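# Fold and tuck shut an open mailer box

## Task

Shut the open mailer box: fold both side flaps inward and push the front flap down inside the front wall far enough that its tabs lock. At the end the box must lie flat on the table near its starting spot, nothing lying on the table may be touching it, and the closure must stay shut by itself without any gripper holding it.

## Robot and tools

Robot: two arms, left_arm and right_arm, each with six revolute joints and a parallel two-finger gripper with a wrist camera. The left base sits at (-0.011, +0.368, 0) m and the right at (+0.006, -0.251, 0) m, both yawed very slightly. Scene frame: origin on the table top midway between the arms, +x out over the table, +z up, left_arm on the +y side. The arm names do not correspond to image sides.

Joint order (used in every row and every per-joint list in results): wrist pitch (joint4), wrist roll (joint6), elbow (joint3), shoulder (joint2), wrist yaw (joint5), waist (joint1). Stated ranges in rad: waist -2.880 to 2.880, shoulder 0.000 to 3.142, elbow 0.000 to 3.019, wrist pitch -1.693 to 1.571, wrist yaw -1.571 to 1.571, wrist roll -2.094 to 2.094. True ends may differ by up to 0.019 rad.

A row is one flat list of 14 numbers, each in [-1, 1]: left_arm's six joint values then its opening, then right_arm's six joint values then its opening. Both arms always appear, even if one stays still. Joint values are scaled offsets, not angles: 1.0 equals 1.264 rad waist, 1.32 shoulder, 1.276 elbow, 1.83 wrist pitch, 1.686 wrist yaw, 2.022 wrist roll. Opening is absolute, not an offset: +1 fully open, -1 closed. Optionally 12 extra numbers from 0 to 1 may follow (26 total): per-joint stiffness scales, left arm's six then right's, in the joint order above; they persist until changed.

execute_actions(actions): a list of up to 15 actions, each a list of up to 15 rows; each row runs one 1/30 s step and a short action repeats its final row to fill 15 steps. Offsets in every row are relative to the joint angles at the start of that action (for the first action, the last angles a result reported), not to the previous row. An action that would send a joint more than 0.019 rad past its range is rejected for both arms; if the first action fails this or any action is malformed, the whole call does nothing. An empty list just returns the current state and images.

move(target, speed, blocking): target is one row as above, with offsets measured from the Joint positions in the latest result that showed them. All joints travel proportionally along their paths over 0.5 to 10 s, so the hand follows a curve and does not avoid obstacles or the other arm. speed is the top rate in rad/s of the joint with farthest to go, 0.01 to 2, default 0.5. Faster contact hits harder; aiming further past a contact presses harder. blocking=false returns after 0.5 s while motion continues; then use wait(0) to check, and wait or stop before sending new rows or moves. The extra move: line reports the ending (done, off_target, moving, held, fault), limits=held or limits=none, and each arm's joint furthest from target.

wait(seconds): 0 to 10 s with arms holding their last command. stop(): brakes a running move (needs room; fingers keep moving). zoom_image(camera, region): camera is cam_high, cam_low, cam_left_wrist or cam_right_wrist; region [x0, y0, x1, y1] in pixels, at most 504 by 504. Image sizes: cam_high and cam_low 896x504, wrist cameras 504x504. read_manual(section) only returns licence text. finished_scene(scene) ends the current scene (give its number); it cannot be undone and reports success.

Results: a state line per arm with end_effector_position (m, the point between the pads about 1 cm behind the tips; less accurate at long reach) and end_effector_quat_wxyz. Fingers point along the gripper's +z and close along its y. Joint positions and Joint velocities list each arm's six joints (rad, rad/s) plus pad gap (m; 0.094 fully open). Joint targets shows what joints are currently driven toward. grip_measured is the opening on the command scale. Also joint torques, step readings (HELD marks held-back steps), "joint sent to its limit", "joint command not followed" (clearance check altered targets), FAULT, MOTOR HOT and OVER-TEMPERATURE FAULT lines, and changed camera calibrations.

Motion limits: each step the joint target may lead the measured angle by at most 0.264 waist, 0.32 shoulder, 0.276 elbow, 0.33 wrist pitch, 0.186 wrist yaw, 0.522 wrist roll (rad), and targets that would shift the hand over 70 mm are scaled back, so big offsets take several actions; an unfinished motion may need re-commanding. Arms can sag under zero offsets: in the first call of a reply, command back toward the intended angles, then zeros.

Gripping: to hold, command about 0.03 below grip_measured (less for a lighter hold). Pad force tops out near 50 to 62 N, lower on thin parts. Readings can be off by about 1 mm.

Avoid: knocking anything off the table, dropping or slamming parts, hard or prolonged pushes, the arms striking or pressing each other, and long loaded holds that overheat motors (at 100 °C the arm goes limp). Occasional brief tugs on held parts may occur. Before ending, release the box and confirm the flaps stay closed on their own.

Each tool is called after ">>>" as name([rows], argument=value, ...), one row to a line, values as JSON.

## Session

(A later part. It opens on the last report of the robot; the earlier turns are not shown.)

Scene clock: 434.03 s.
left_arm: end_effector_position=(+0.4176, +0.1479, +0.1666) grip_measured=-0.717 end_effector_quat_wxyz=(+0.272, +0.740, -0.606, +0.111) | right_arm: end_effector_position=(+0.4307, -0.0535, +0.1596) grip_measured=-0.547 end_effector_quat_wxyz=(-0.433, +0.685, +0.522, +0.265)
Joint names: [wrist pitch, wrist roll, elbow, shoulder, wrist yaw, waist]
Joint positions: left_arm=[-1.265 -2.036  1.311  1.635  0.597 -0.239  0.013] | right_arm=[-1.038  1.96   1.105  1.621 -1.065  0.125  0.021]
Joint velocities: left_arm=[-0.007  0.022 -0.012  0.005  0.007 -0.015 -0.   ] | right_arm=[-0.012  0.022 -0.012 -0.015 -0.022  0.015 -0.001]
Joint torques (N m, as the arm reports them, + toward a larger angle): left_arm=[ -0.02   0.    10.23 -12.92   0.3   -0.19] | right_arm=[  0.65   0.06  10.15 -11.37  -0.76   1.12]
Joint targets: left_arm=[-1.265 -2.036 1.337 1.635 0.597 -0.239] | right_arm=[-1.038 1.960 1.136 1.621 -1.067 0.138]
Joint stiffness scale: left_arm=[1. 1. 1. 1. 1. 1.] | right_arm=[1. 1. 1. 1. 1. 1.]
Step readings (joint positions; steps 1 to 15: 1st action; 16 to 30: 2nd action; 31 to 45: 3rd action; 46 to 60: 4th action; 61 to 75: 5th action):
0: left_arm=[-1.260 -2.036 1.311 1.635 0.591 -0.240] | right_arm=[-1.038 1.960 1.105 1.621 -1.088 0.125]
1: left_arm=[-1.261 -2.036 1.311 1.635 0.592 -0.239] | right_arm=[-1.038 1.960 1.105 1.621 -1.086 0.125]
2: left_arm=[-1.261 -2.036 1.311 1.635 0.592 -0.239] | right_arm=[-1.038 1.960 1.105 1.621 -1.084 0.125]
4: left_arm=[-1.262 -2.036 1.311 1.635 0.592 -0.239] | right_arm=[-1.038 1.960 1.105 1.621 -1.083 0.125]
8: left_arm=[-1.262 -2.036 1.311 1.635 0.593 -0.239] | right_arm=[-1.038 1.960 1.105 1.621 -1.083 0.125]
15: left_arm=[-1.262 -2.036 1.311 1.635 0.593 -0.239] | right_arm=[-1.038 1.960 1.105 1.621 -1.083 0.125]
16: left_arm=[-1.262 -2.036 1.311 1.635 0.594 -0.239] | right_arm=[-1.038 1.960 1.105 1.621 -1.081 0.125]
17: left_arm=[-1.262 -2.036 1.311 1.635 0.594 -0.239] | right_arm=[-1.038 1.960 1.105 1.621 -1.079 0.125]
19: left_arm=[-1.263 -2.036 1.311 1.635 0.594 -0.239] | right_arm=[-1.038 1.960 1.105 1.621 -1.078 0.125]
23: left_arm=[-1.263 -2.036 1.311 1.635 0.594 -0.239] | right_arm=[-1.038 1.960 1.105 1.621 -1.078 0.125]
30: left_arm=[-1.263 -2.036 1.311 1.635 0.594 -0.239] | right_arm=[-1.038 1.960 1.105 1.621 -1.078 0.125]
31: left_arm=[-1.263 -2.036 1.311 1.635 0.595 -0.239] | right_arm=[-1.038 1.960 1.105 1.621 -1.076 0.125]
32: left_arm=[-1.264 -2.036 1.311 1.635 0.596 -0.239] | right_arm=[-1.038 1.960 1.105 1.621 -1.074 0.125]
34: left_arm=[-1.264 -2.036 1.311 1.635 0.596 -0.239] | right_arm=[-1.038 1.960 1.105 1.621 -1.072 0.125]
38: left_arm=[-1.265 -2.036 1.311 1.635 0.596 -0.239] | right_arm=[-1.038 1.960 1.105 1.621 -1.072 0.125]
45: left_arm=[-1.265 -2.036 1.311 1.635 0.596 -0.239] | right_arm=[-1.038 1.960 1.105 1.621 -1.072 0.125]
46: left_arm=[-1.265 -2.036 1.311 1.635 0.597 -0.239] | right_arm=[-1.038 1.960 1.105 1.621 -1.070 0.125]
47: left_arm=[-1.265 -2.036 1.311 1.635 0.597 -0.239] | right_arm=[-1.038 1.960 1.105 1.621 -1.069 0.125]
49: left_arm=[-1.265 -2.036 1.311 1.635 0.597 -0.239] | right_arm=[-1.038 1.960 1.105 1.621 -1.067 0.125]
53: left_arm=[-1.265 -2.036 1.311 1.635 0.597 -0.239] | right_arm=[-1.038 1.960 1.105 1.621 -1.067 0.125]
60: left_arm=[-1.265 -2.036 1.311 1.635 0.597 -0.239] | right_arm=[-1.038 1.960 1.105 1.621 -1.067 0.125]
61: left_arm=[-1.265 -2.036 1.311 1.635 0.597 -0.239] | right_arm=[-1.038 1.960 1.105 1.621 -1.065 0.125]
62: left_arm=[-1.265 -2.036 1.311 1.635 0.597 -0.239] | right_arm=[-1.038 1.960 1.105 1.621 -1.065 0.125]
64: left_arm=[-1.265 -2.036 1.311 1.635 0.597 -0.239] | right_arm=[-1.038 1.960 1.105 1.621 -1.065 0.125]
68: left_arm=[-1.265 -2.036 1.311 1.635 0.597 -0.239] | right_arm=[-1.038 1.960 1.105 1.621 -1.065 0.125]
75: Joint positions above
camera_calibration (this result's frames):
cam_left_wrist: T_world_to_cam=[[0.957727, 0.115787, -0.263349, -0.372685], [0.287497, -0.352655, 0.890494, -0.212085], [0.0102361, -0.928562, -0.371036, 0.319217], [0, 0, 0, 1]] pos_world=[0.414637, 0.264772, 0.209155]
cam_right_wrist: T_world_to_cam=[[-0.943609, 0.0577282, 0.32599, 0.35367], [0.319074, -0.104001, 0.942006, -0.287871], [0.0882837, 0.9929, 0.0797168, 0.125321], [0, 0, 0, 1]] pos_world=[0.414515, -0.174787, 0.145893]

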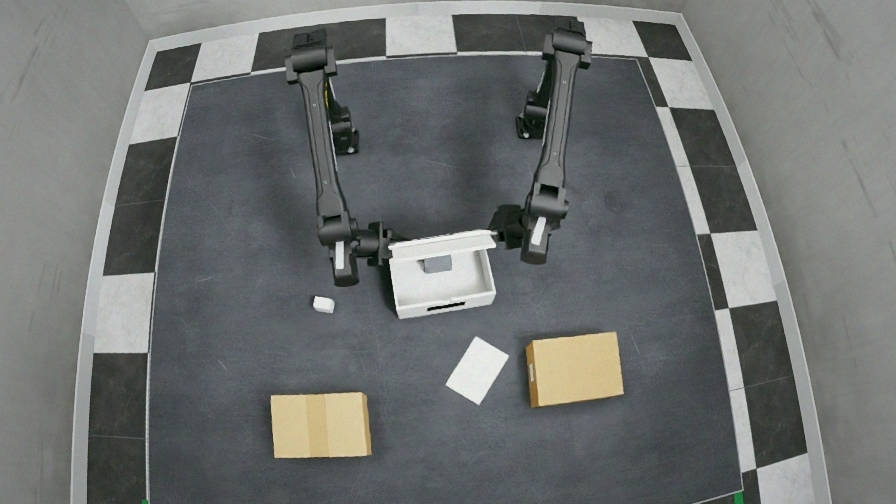

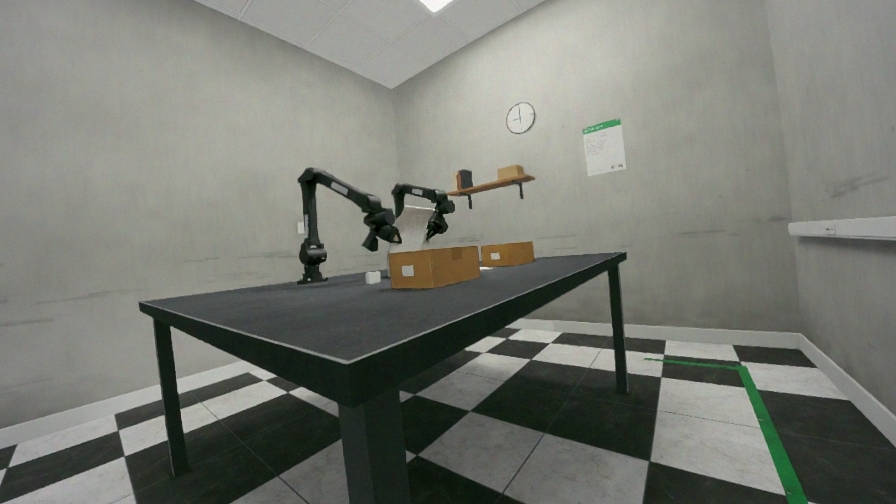

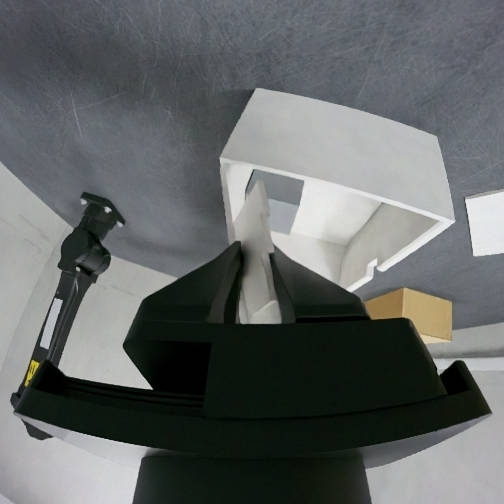

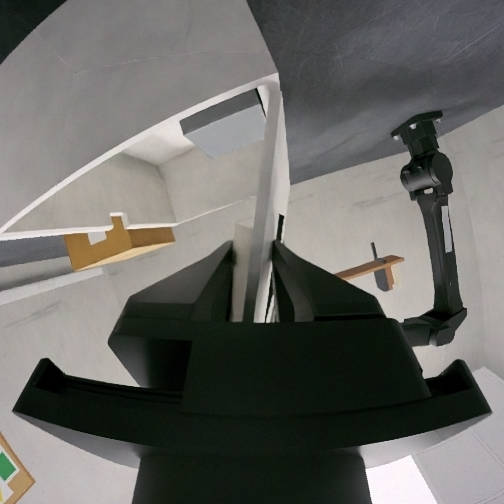

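>>> move(target=[0,0,0.02,0,0,0,0.2, 0,0,0.024,0,0,0,-0.72])

>>> move(target=[0.122,-0.01,-0.18,-0.048,0.3,0.16,0.2, 0,0,0.024,0,0,0,-0.72], speed=0.3)

Scene clock: 452.27 s.
left_arm: end_effector_position=(+0.4169, +0.1481, +0.1657) grip_measured=+0.198 end_effector_quat_wxyz=(+0.273, +0.740, -0.605, +0.110) | right_arm: end_effector_position=(+0.4289, -0.0529, +0.1610) grip_measured=-0.716 end_effector_quat_wxyz=(-0.439, +0.685, +0.518, +0.265)
Joint names: [wrist pitch, wrist roll, elbow, shoulder, wrist yaw, waist]
Joint positions: left_arm=[-1.265 -2.036  1.309  1.635  0.597 -0.239  0.056] | right_arm=[-1.044  1.961  1.103  1.62  -1.076  0.125  0.013]
Joint velocities: left_arm=[ 0.002  0.037 -0.002  0.005 -0.051  0.005  0.   ] | right_arm=[-0.002  0.022 -0.007 -0.024 -0.037 -0.015  0.   ]
Joint torques (N m, as the arm reports them, + toward a larger angle): left_arm=[ -0.03   0.    10.43 -12.92   0.29  -0.19] | right_arm=[  0.97   0.02  10.51 -11.37  -0.3   -0.46]
Joint targets: left_arm=[-1.265 -2.036 1.337 1.635 0.597 -0.239] | right_arm=[-1.038 1.960 1.136 1.622 -1.065 0.125]
Joint stiffness scale: left_arm=[1. 1. 1. 1. 1. 1.] | right_arm=[1. 1. 1. 1. 1. 1.]
move: off_target (left_arm, right_arm); limits=none; left_arm: farthest joint: the elbow, 0.028 radians from its target (0.025 radians at the start); right_arm: farthest joint: the elbow, 0.033 radians from its target (0.030 radians at the start)
camera_calibration (this result's frames):
cam_left_wrist: T_world_to_cam=[[0.957144, 0.115949, -0.265389, -0.371654], [0.289459, -0.353202, 0.889641, -0.211664], [0.00941737, -0.928334, -0.371628, 0.319519], [0, 0, 0, 1]] pos_world=[0.413986, 0.264954, 0.208415]
cam_right_wrist: T_world_to_cam=[[-0.940631, 0.0551896, 0.334914, 0.348591], [0.327384, -0.113018, 0.938108, -0.29197], [0.0896251, 0.992059, 0.0882402, 0.122731], [0, 0, 0, 1]] pos_world=[0.412483, -0.173993, 0.146321]

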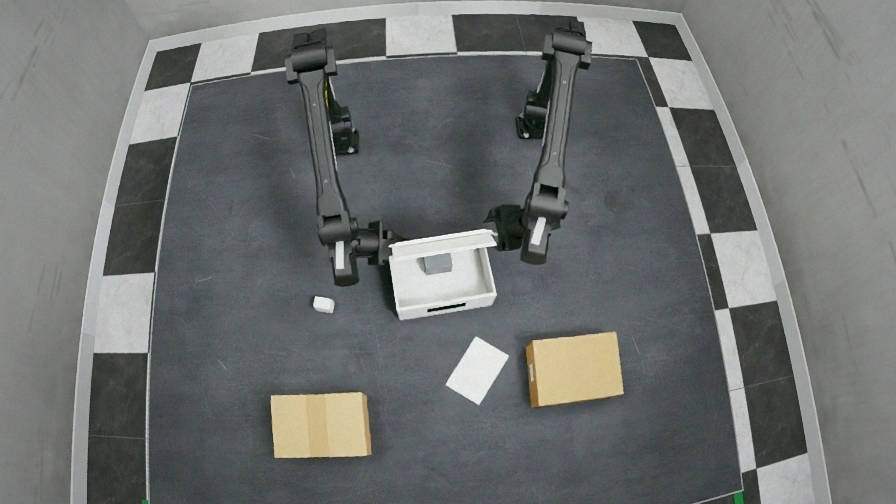

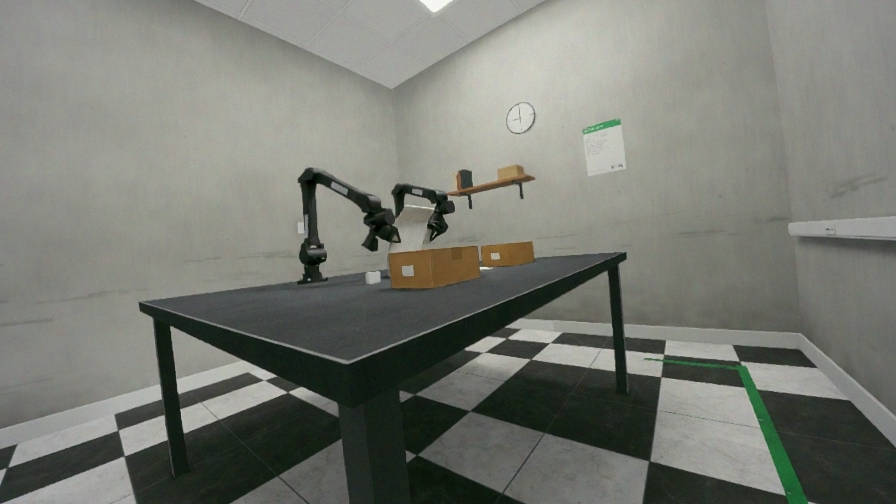

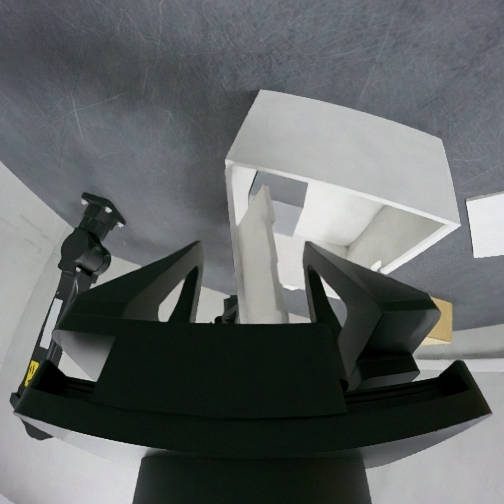

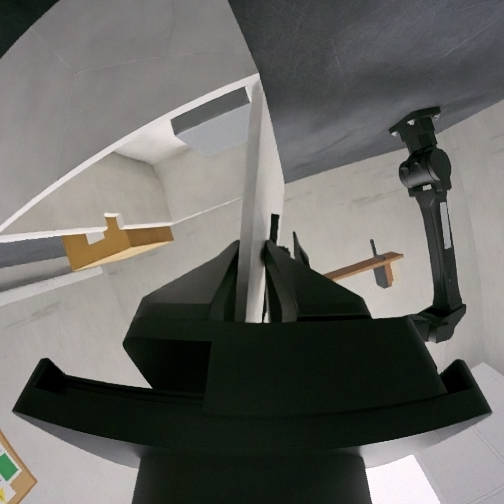

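Scene clock: 454.37 s.
left_arm: end_effector_position=(+0.4072, +0.1837, +0.1622) grip_measured=+0.198 end_effector_quat_wxyz=(+0.456, +0.711, -0.471, +0.254) | right_arm: end_effector_position=(+0.4286, -0.0527, +0.1612) grip_measured=-0.717 end_effector_quat_wxyz=(-0.440, +0.684, +0.518, +0.265)
Joint names: [wrist pitch, wrist roll, elbow, shoulder, wrist yaw, waist]
Joint positions: left_arm=[-1.051 -2.041  1.075  1.603  1.097 -0.041  0.056] | right_arm=[-1.044  1.961  1.102  1.62  -1.079  0.125  0.013]
Joint velocities: left_arm=[ 0.002 -0.037  0.012 -0.015  0.037  0.015 -0.001] | right_arm=[ 0.007 -0.125 -0.012 -0.005 -0.007 -0.015  0.001]
Joint torques (N m, as the arm reports them, + toward a larger angle): left_arm=[  0.43  -0.15   7.76 -14.2    0.8    0.04] | right_arm=[  0.51   0.04  10.22 -11.26  -0.56   0.06]
Joint targets: left_arm=[-1.041 -2.056 1.079 1.571 1.102 -0.037] | right_arm=[-1.044 1.961 1.133 1.620 -1.076 0.125]
Joint stiffness scale: left_arm=[1. 1. 1. 1. 1. 1.] | right_arm=[1. 1. 1. 1. 1. 1.]
move: off_target (left_arm, right_arm); limits=none; left_arm: farthest joint: the shoulder, 0.031 radians from its target (0.063 radians at the start); right_arm: farthest joint: the elbow, 0.031 radians from its target (0.031 radians at the start)
camera_calibration (this result's frames):
cam_left_wrist: T_world_to_cam=[[0.903545, 0.140945, -0.40465, -0.32761], [0.379765, 0.173974, 0.908577, -0.329874], [0.198458, -0.974612, 0.103667, 0.205687], [0, 0, 0, 1]] pos_world=[0.380464, 0.30403, 0.145825]
cam_right_wrist: T_world_to_cam=[[-0.940266, 0.054173, 0.336104, 0.347833], [0.328413, -0.115775, 0.937412, -0.292518], [0.0896947, 0.991797, 0.0910677, 0.122023], [0, 0, 0, 1]] pos_world=[0.412177, -0.173732, 0.14619]

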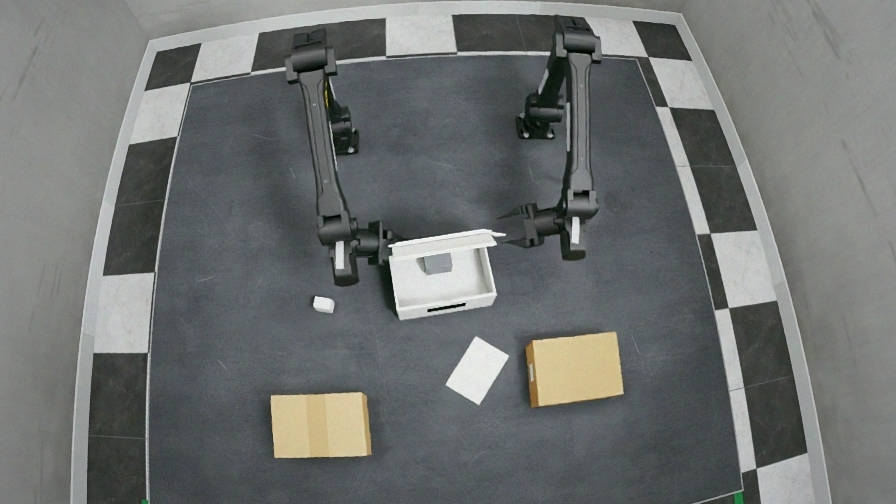

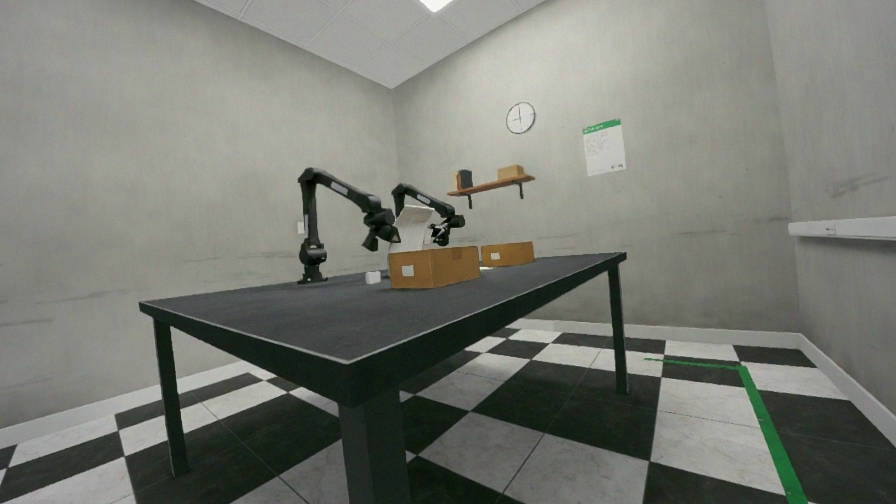

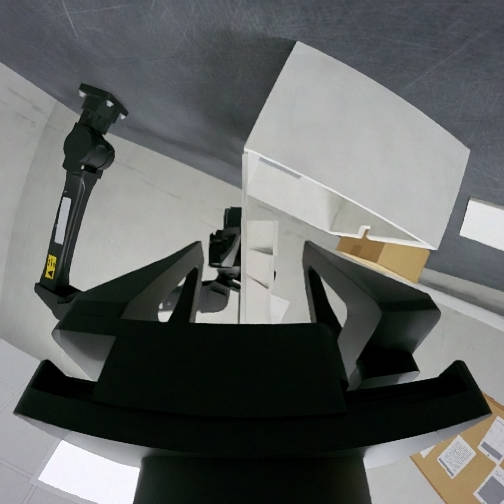

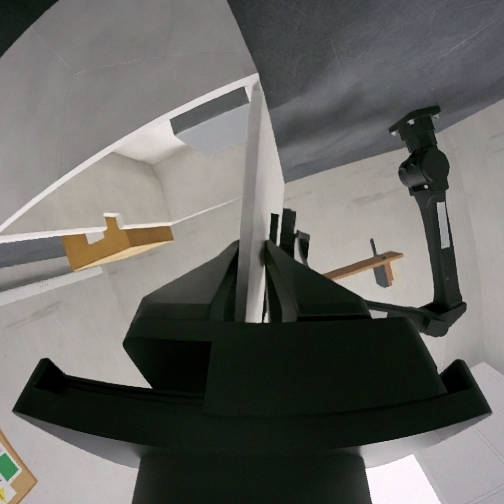

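>>> move(target=[0,0,-0.012,-0.02,0,0,-1, 0,0,0.024,0,0,0,-0.74], speed=0.1)

>>> move(target=[0,0,0.01,0,0,-0.055,-1, 0,0,0.024,0,0,0,-0.74], speed=0.08)

Scene clock: 466.47 s.
left_arm: end_effector_position=(+0.4047, +0.1848, +0.1592) grip_measured=-0.988 end_effector_quat_wxyz=(+0.457, +0.714, -0.469, +0.251) | right_arm: end_effector_position=(+0.4283, -0.0523, +0.1622) grip_measured=-0.737 end_effector_quat_wxyz=(-0.441, +0.683, +0.517, +0.266)
Joint names: [wrist pitch, wrist roll, elbow, shoulder, wrist yaw, waist]
Joint positions: left_arm=[-1.051 -2.041  1.067  1.603  1.096 -0.039  0.001] | right_arm=[-1.045  1.961  1.102  1.619 -1.083  0.125  0.012]
Joint velocities: left_arm=[-0.012  0.037 -0.007 -0.015 -0.037  0.005 -0.001] | right_arm=[-0.007 -0.037 -0.002 -0.015 -0.022  0.005 -0.   ]
Joint torques (N m, as the arm reports them, + toward a larger angle): left_arm=[ -0.04  -0.02   6.72 -13.65   0.67  -0.26] | right_arm=[  0.73   0.    10.13 -11.02  -0.48  -0.17]
Joint targets: left_arm=[-1.051 -2.041 1.059 1.576 1.098 -0.041] | right_arm=[-1.044 1.961 1.133 1.620 -1.079 0.125]
Joint stiffness scale: left_arm=[1. 1. 1. 1. 1. 1.] | right_arm=[1. 1. 1. 1. 1. 1.]
move: off_target (left_arm, right_arm); limits=none; left_arm: farthest joint: the shoulder, 0.026 radians from its target (0.026 radians at the start); right_arm: farthest joint: the elbow, 0.031 radians from its target (0.030 radians at the start)
camera_calibration (this result's frames):
cam_left_wrist: T_world_to_cam=[[0.899751, 0.143836, -0.412018, -0.324533], [0.387184, 0.172466, 0.905728, -0.32862], [0.201336, -0.974457, 0.0994855, 0.207104], [0, 0, 0, 1]] pos_world=[0.377538, 0.305169, 0.143323]
cam_right_wrist: T_world_to_cam=[[-0.940099, 0.0526034, 0.33682, 0.346882], [0.32889, -0.120024, 0.93671, -0.293664], [0.0897007, 0.991376, 0.0955341, 0.120875], [0, 0, 0, 1]] pos_world=[0.411844, -0.173327, 0.146694]

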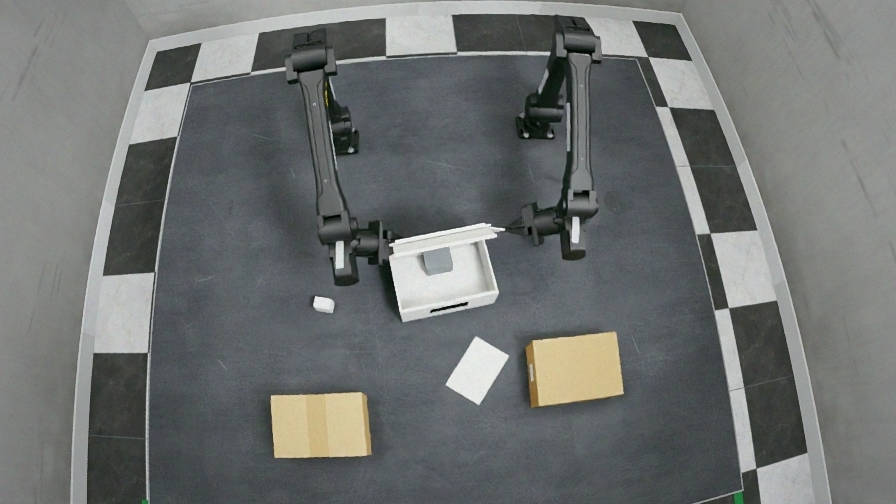

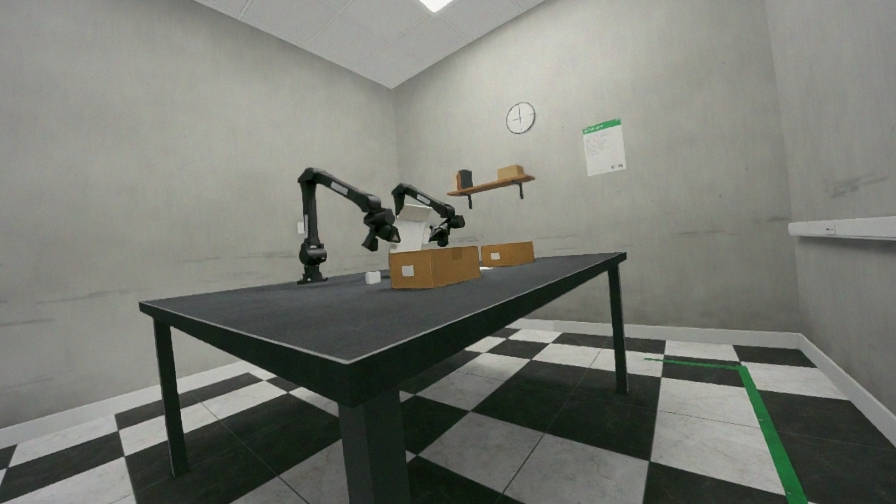

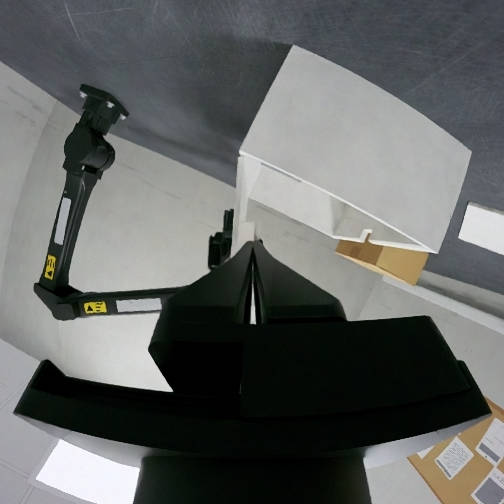

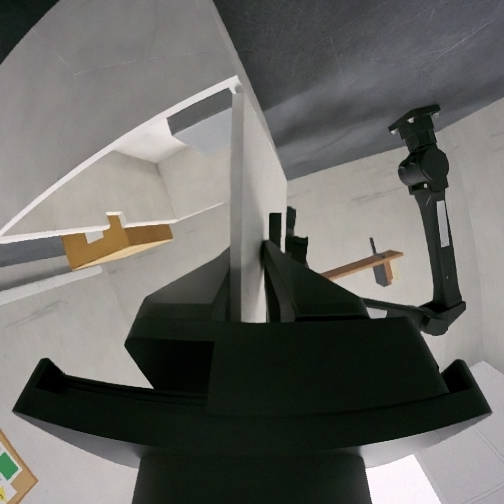

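Scene clock: 467.57 s.
left_arm: end_effector_position=(+0.4031, +0.1816, +0.1583) grip_measured=-0.988 end_effector_quat_wxyz=(+0.456, +0.713, -0.473, +0.247) | right_arm: end_effector_position=(+0.4288, -0.0534, +0.1623) grip_measured=-0.737 end_effector_quat_wxyz=(-0.441, +0.684, +0.516, +0.267)
Joint names: [wrist pitch, wrist roll, elbow, shoulder, wrist yaw, waist]
Joint positions: left_arm=[-1.051 -2.041  1.067  1.603  1.09  -0.047  0.001] | right_arm=[-1.045  1.961  1.102  1.619 -1.084  0.123  0.012]
Joint velocities: left_arm=[ 0.012 -0.007  0.022 -0.005  0.007  0.015 -0.001] | right_arm=[-0.012 -0.022  0.002  0.005  0.007  0.005 -0.001]
Joint torques (N m, as the arm reports them, + toward a larger angle): left_arm=[ -0.01  -0.02   8.44 -11.64   0.82  -4.94] | right_arm=[  0.63   0.03  10.07 -11.25  -0.65   0.32]
Joint targets: left_arm=[-1.051 -2.041 1.079 1.603 1.095 -0.108] | right_arm=[-1.045 1.961 1.132 1.619 -1.083 0.126]
Joint stiffness scale: left_arm=[1. 1. 1. 1. 1. 1.] | right_arm=[1. 1. 1. 1. 1. 1.]
move: off_target (left_arm, right_arm); limits=none; left_arm: farthest joint: the waist, 0.061 radians from its target (0.070 radians at the start); right_arm: farthest joint: the elbow, 0.031 radians from its target (0.031 radians at the start)
camera_calibration (this result's frames):
cam_left_wrist: T_world_to_cam=[[0.901179, 0.138202, -0.410825, -0.322734], [0.388284, 0.163859, 0.906855, -0.325717], [0.192646, -0.976755, 0.0940044, 0.209194], [0, 0, 0, 1]] pos_world=[0.377012, 0.302305, 0.143126]
cam_right_wrist: T_world_to_cam=[[-0.939941, 0.0549826, 0.336879, 0.347465], [0.328607, -0.121256, 0.936651, -0.293958], [0.0923482, 0.991097, 0.0959062, 0.120699], [0, 0, 0, 1]] pos_world=[0.412047, -0.174374, 0.146707]

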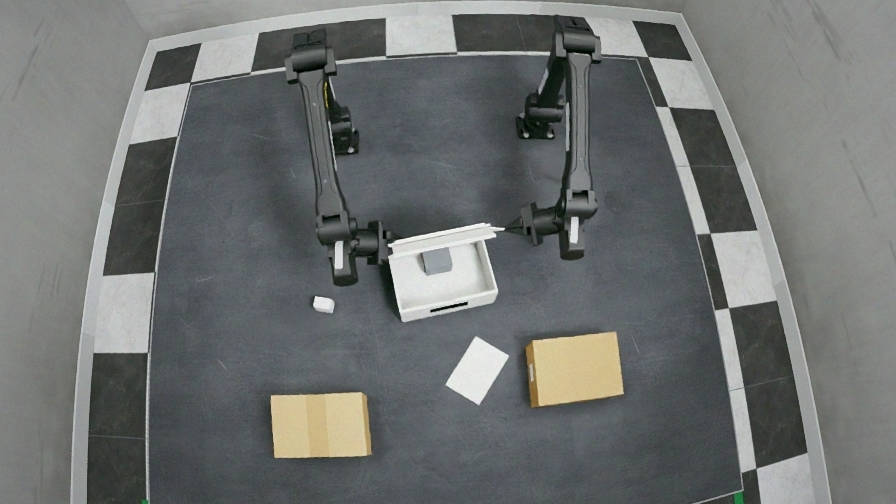

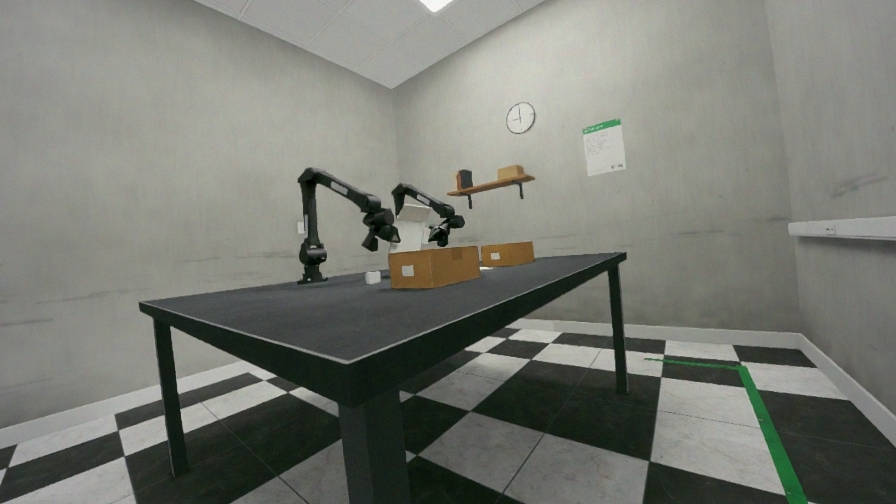

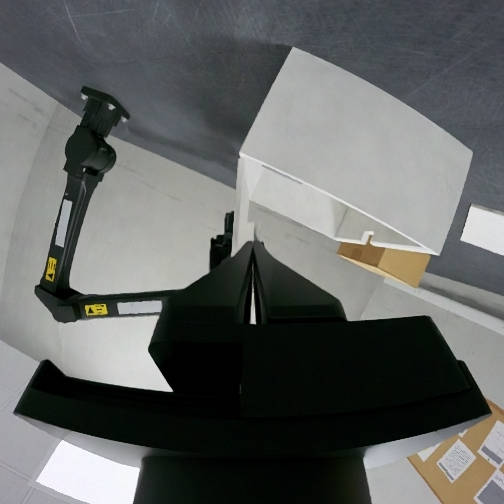

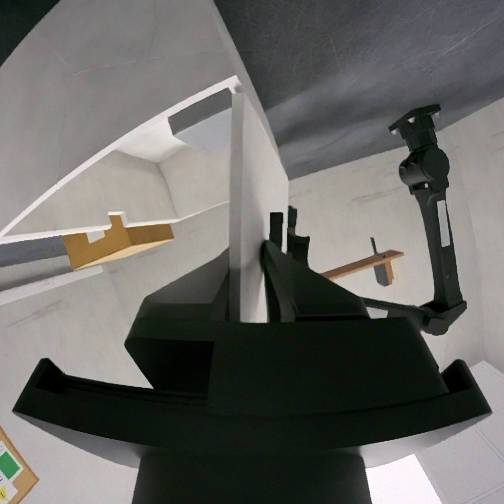

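>>> move(target=[0,0,0.0,0,0,0.025,-1, 0,0,0.024,0,0,0,-0.74], speed=0.1)

>>> move(target=[0,0,-0.05,-0.07,0,0,-1, 0,0,0.024,0,0,0,-0.74], speed=0.1)

>>> move(target=[0,0,0.01,0,0,-0.075,-1, 0,0,0.024,0,0,0,-0.74], speed=0.1)

Scene clock: 479.60 s.
left_arm: end_effector_position=(+0.4048, +0.1852, +0.1591) grip_measured=-0.989 end_effector_quat_wxyz=(+0.456, +0.714, -0.468, +0.251) | right_arm: end_effector_position=(+0.4288, -0.0535, +0.1625) grip_measured=-0.737 end_effector_quat_wxyz=(-0.442, +0.684, +0.516, +0.267)
Joint names: [wrist pitch, wrist roll, elbow, shoulder, wrist yaw, waist]
Joint positions: left_arm=[-1.051 -2.041  1.067  1.603  1.095 -0.038  0.001] | right_arm=[-1.045  1.961  1.102  1.619 -1.085  0.122  0.012]
Joint velocities: left_arm=[ 0.002 -0.037 -0.007  0.005 -0.037  0.005  0.   ] | right_arm=[ 0.012 -0.051  0.007  0.005 -0.007 -0.015  0.001]
Joint torques (N m, as the arm reports them, + toward a larger angle): left_arm=[ -0.02  -0.02   7.28 -11.7    0.35   1.56] | right_arm=[  0.65   0.04  10.16 -11.85  -0.63  -0.1 ]
Joint targets: left_arm=[-1.051 -2.041 1.067 1.603 1.090 -0.016] | right_arm=[-1.045 1.961 1.132 1.619 -1.084 0.123]
Joint stiffness scale: left_arm=[1. 1. 1. 1. 1. 1.] | right_arm=[1. 1. 1. 1. 1. 1.]
move: off_target (left_arm, right_arm); limits=none; left_arm: farthest joint: the waist, 0.023 radians from its target (0.032 radians at the start); right_arm: farthest joint: the elbow, 0.031 radians from its target (0.031 radians at the start)
camera_calibration (this result's frames):
cam_left_wrist: T_world_to_cam=[[0.899653, 0.144674, -0.411939, -0.324862], [0.387029, 0.172415, 0.905804, -0.328621], [0.202071, -0.974342, 0.0991202, 0.207159], [0, 0, 0, 1]] pos_world=[0.377588, 0.305502, 0.14331]
cam_right_wrist: T_world_to_cam=[[-0.93988, 0.054948, 0.337057, 0.347414], [0.328676, -0.122444, 0.936472, -0.294215], [0.0927278, 0.990953, 0.0970225, 0.120394], [0, 0, 0, 1]] pos_world=[0.412064, -0.17442, 0.146745]

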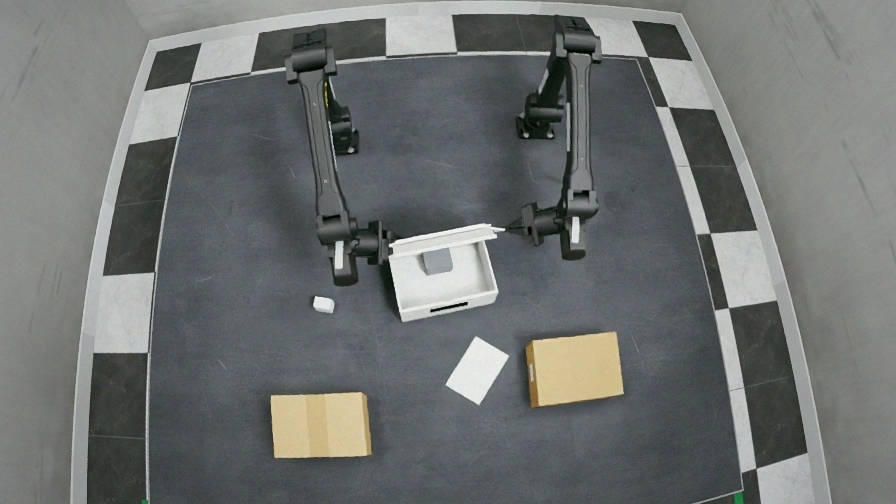

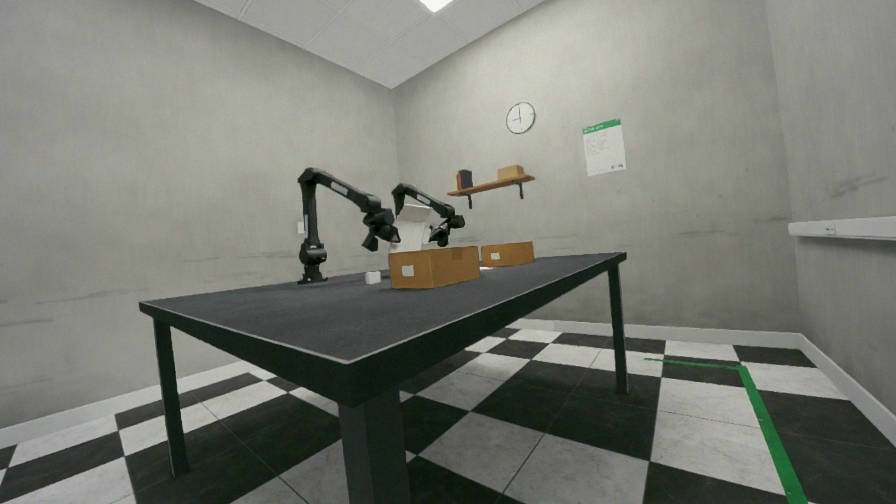

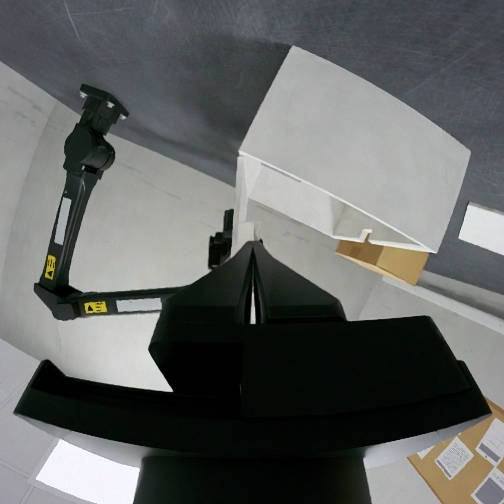

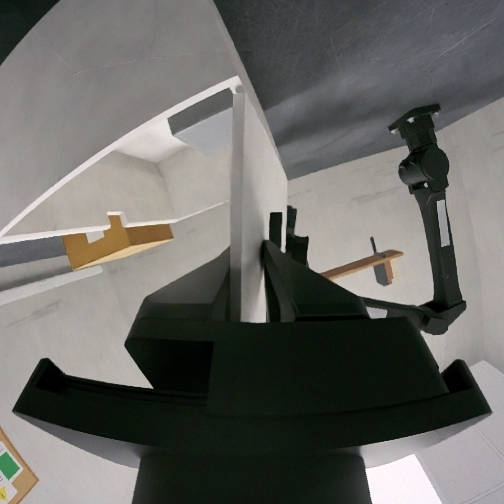

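Scene clock: 480.90 s.
left_arm: end_effector_position=(+0.3801, +0.1871, +0.1632) grip_measured=-0.991 end_effector_quat_wxyz=(+0.457, +0.713, -0.468, +0.252) | right_arm: end_effector_position=(+0.4285, -0.0531, +0.1627) grip_measured=-0.737 end_effector_quat_wxyz=(-0.442, +0.681, +0.518, +0.269)
Joint names: [wrist pitch, wrist roll, elbow, shoulder, wrist yaw, waist]
Joint positions: left_arm=[-1.047 -2.041  0.999  1.537  1.097 -0.037  0.   ] | right_arm=[-1.045  1.953  1.101  1.619 -1.088  0.123  0.012]
Joint velocities: left_arm=[-0.012 -0.095 -0.007 -0.015  0.007  0.015  0.001] | right_arm=[-0.002  0.007 -0.002 -0.005 -0.022 -0.015  0.   ]
Joint torques (N m, as the arm reports them, + toward a larger angle): left_arm=[ -0.2   -0.01   7.64 -12.89   0.48  -0.23] | right_arm=[  0.53   0.13  10.37 -11.56  -0.52  -0.55]
Joint targets: left_arm=[-1.051 -2.041 1.003 1.510 1.095 -0.038] | right_arm=[-1.045 1.961 1.132 1.619 -1.085 0.122]
Joint stiffness scale: left_arm=[1. 1. 1. 1. 1. 1.] | right_arm=[1. 1. 1. 1. 1. 1.]
move: off_target (left_arm, right_arm); limits=none; left_arm: farthest joint: the shoulder, 0.026 radians from its target (0.092 radians at the start); right_arm: farthest joint: the elbow, 0.032 radians from its target (0.031 radians at the start)
camera_calibration (this result's frames):
cam_left_wrist: T_world_to_cam=[[0.900266, 0.144549, -0.410641, -0.301617], [0.385289, 0.174564, 0.906134, -0.322878], [0.202664, -0.973978, 0.101461, 0.212926], [0, 0, 0, 1]] pos_world=[0.352785, 0.307347, 0.147111]
cam_right_wrist: T_world_to_cam=[[-0.942212, 0.0496451, 0.33132, 0.348629], [0.323302, -0.124518, 0.938068, -0.292312], [0.0878257, 0.990975, 0.101272, 0.121446], [0, 0, 0, 1]] pos_world=[0.412321, -0.174056, 0.146402]

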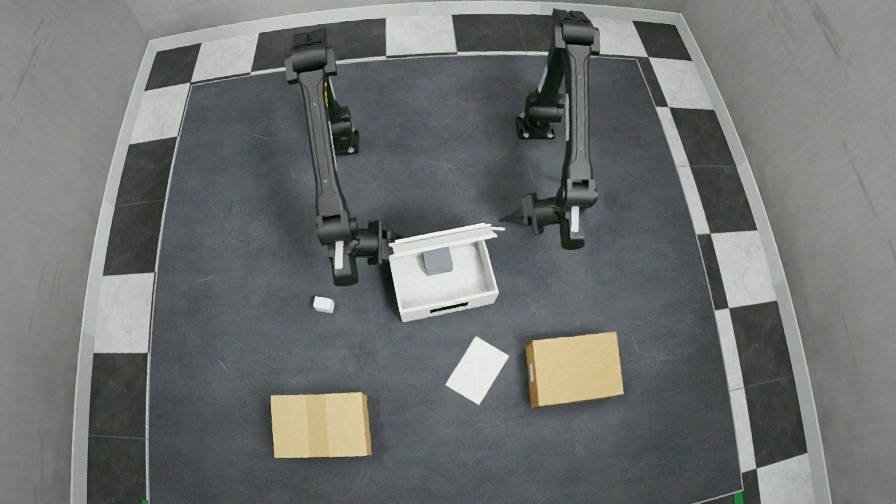

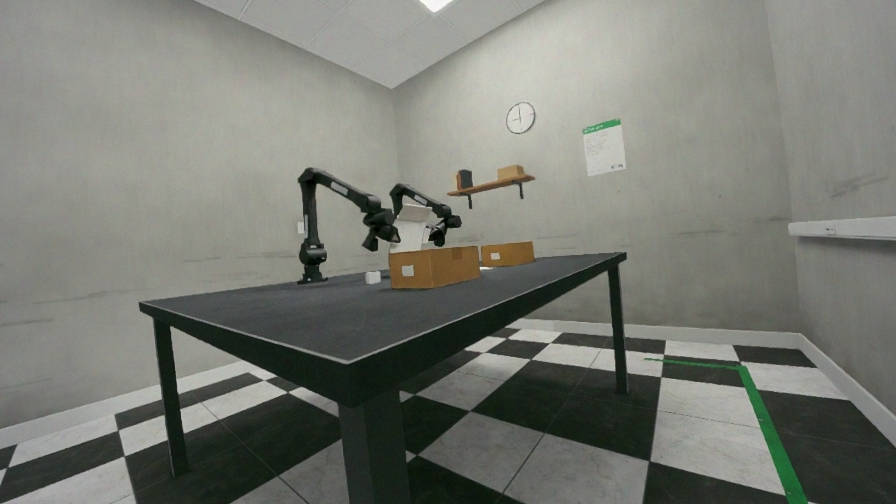

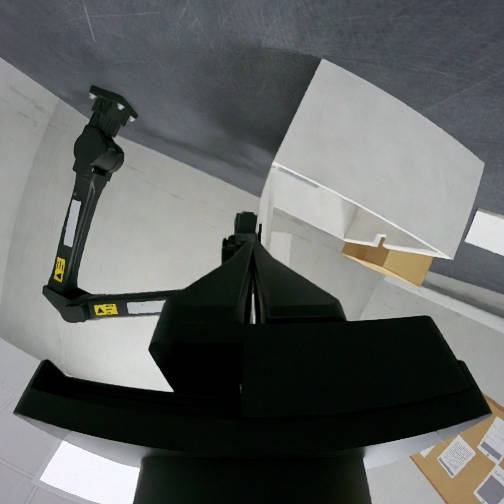

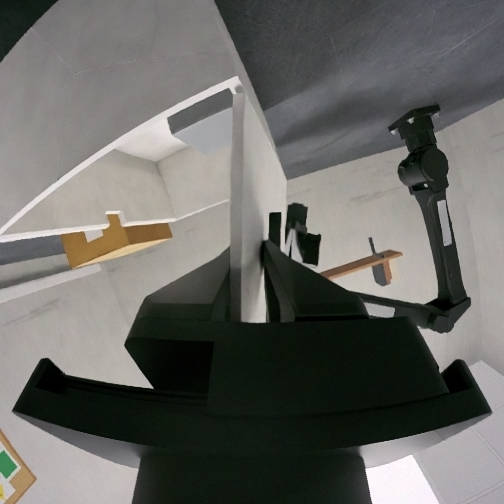

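Scene clock: 482.20 s.
left_arm: end_effector_position=(+0.3615, +0.1524, +0.1627) grip_measured=-0.991 end_effector_quat_wxyz=(+0.468, +0.692, -0.500, +0.230) | right_arm: end_effector_position=(+0.4285, -0.0531, +0.1627) grip_measured=-0.737 end_effector_quat_wxyz=(-0.442, +0.681, +0.518, +0.269)
Joint names: [wrist pitch, wrist roll, elbow, shoulder, wrist yaw, waist]
Joint positions: left_arm=[-1.047 -2.041  0.997  1.537  1.097 -0.128  0.   ] | right_arm=[-1.045  1.953  1.101  1.619 -1.088  0.123  0.012]
Joint velocities: left_arm=[ 0.007  0.007 -0.022 -0.005 -0.037  0.005  0.   ] | right_arm=[-0.012 -0.022 -0.012 -0.005 -0.037 -0.005 -0.   ]
Joint torques (N m, as the arm reports them, + toward a larger angle): left_arm=[ -0.04  -0.01   8.53 -10.76   0.58  -0.39] | right_arm=[  0.56   0.    10.17 -11.47  -0.69   0.06]
Joint targets: left_arm=[-1.047 -2.041 1.012 1.537 1.097 -0.132] | right_arm=[-1.045 1.953 1.132 1.619 -1.088 0.123]
Joint stiffness scale: left_arm=[1. 1. 1. 1. 1. 1.] | right_arm=[1. 1. 1. 1. 1. 1.]
move: off_target (right_arm); limits=none; left_arm: farthest joint: the elbow, 0.014 radians from its target (0.013 radians at the start); right_arm: farthest joint: the elbow, 0.031 radians from its target (0.031 radians at the start)
camera_calibration (this result's frames):
cam_left_wrist: T_world_to_cam=[[0.909045, 0.0624295, -0.411995, -0.270553], [0.400894, 0.138692, 0.905565, -0.309317], [0.113674, -0.988366, 0.10105, 0.217437], [0, 0, 0, 1]] pos_world=[0.345231, 0.274697, 0.146669]
cam_right_wrist: T_world_to_cam=[[-0.942212, 0.0496451, 0.33132, 0.348629], [0.323302, -0.124518, 0.938068, -0.292312], [0.0878257, 0.990975, 0.101272, 0.121446], [0, 0, 0, 1]] pos_world=[0.412321, -0.174056, 0.146402]

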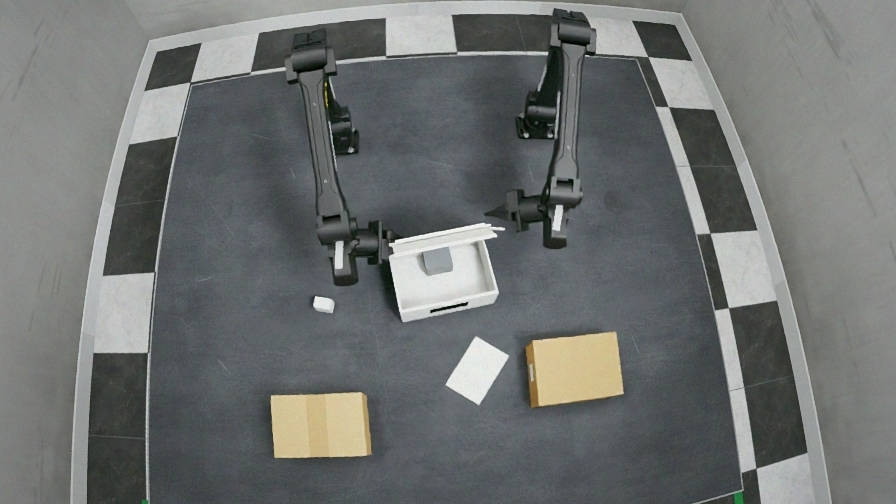

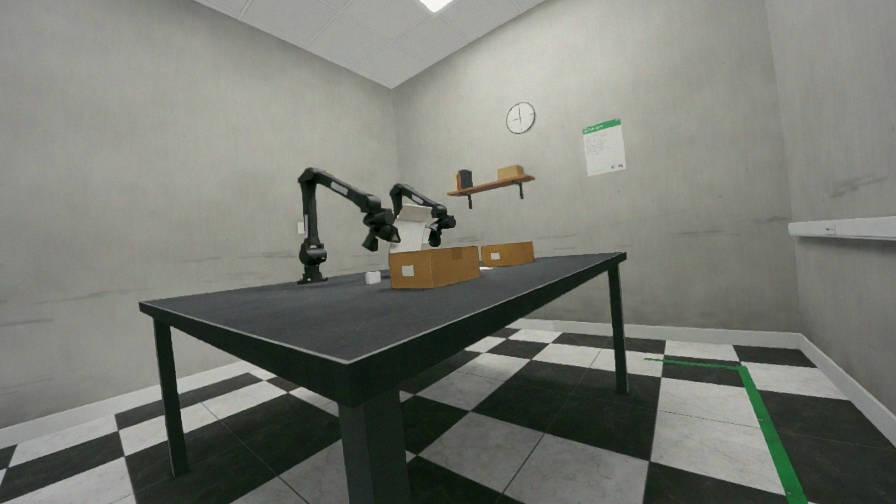

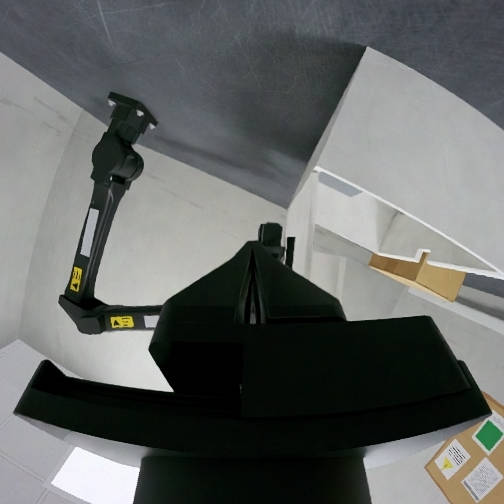

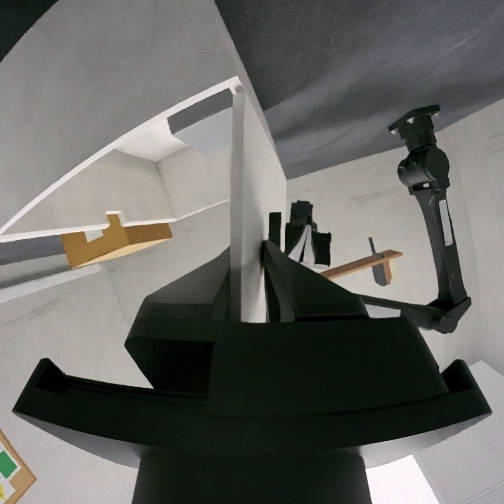

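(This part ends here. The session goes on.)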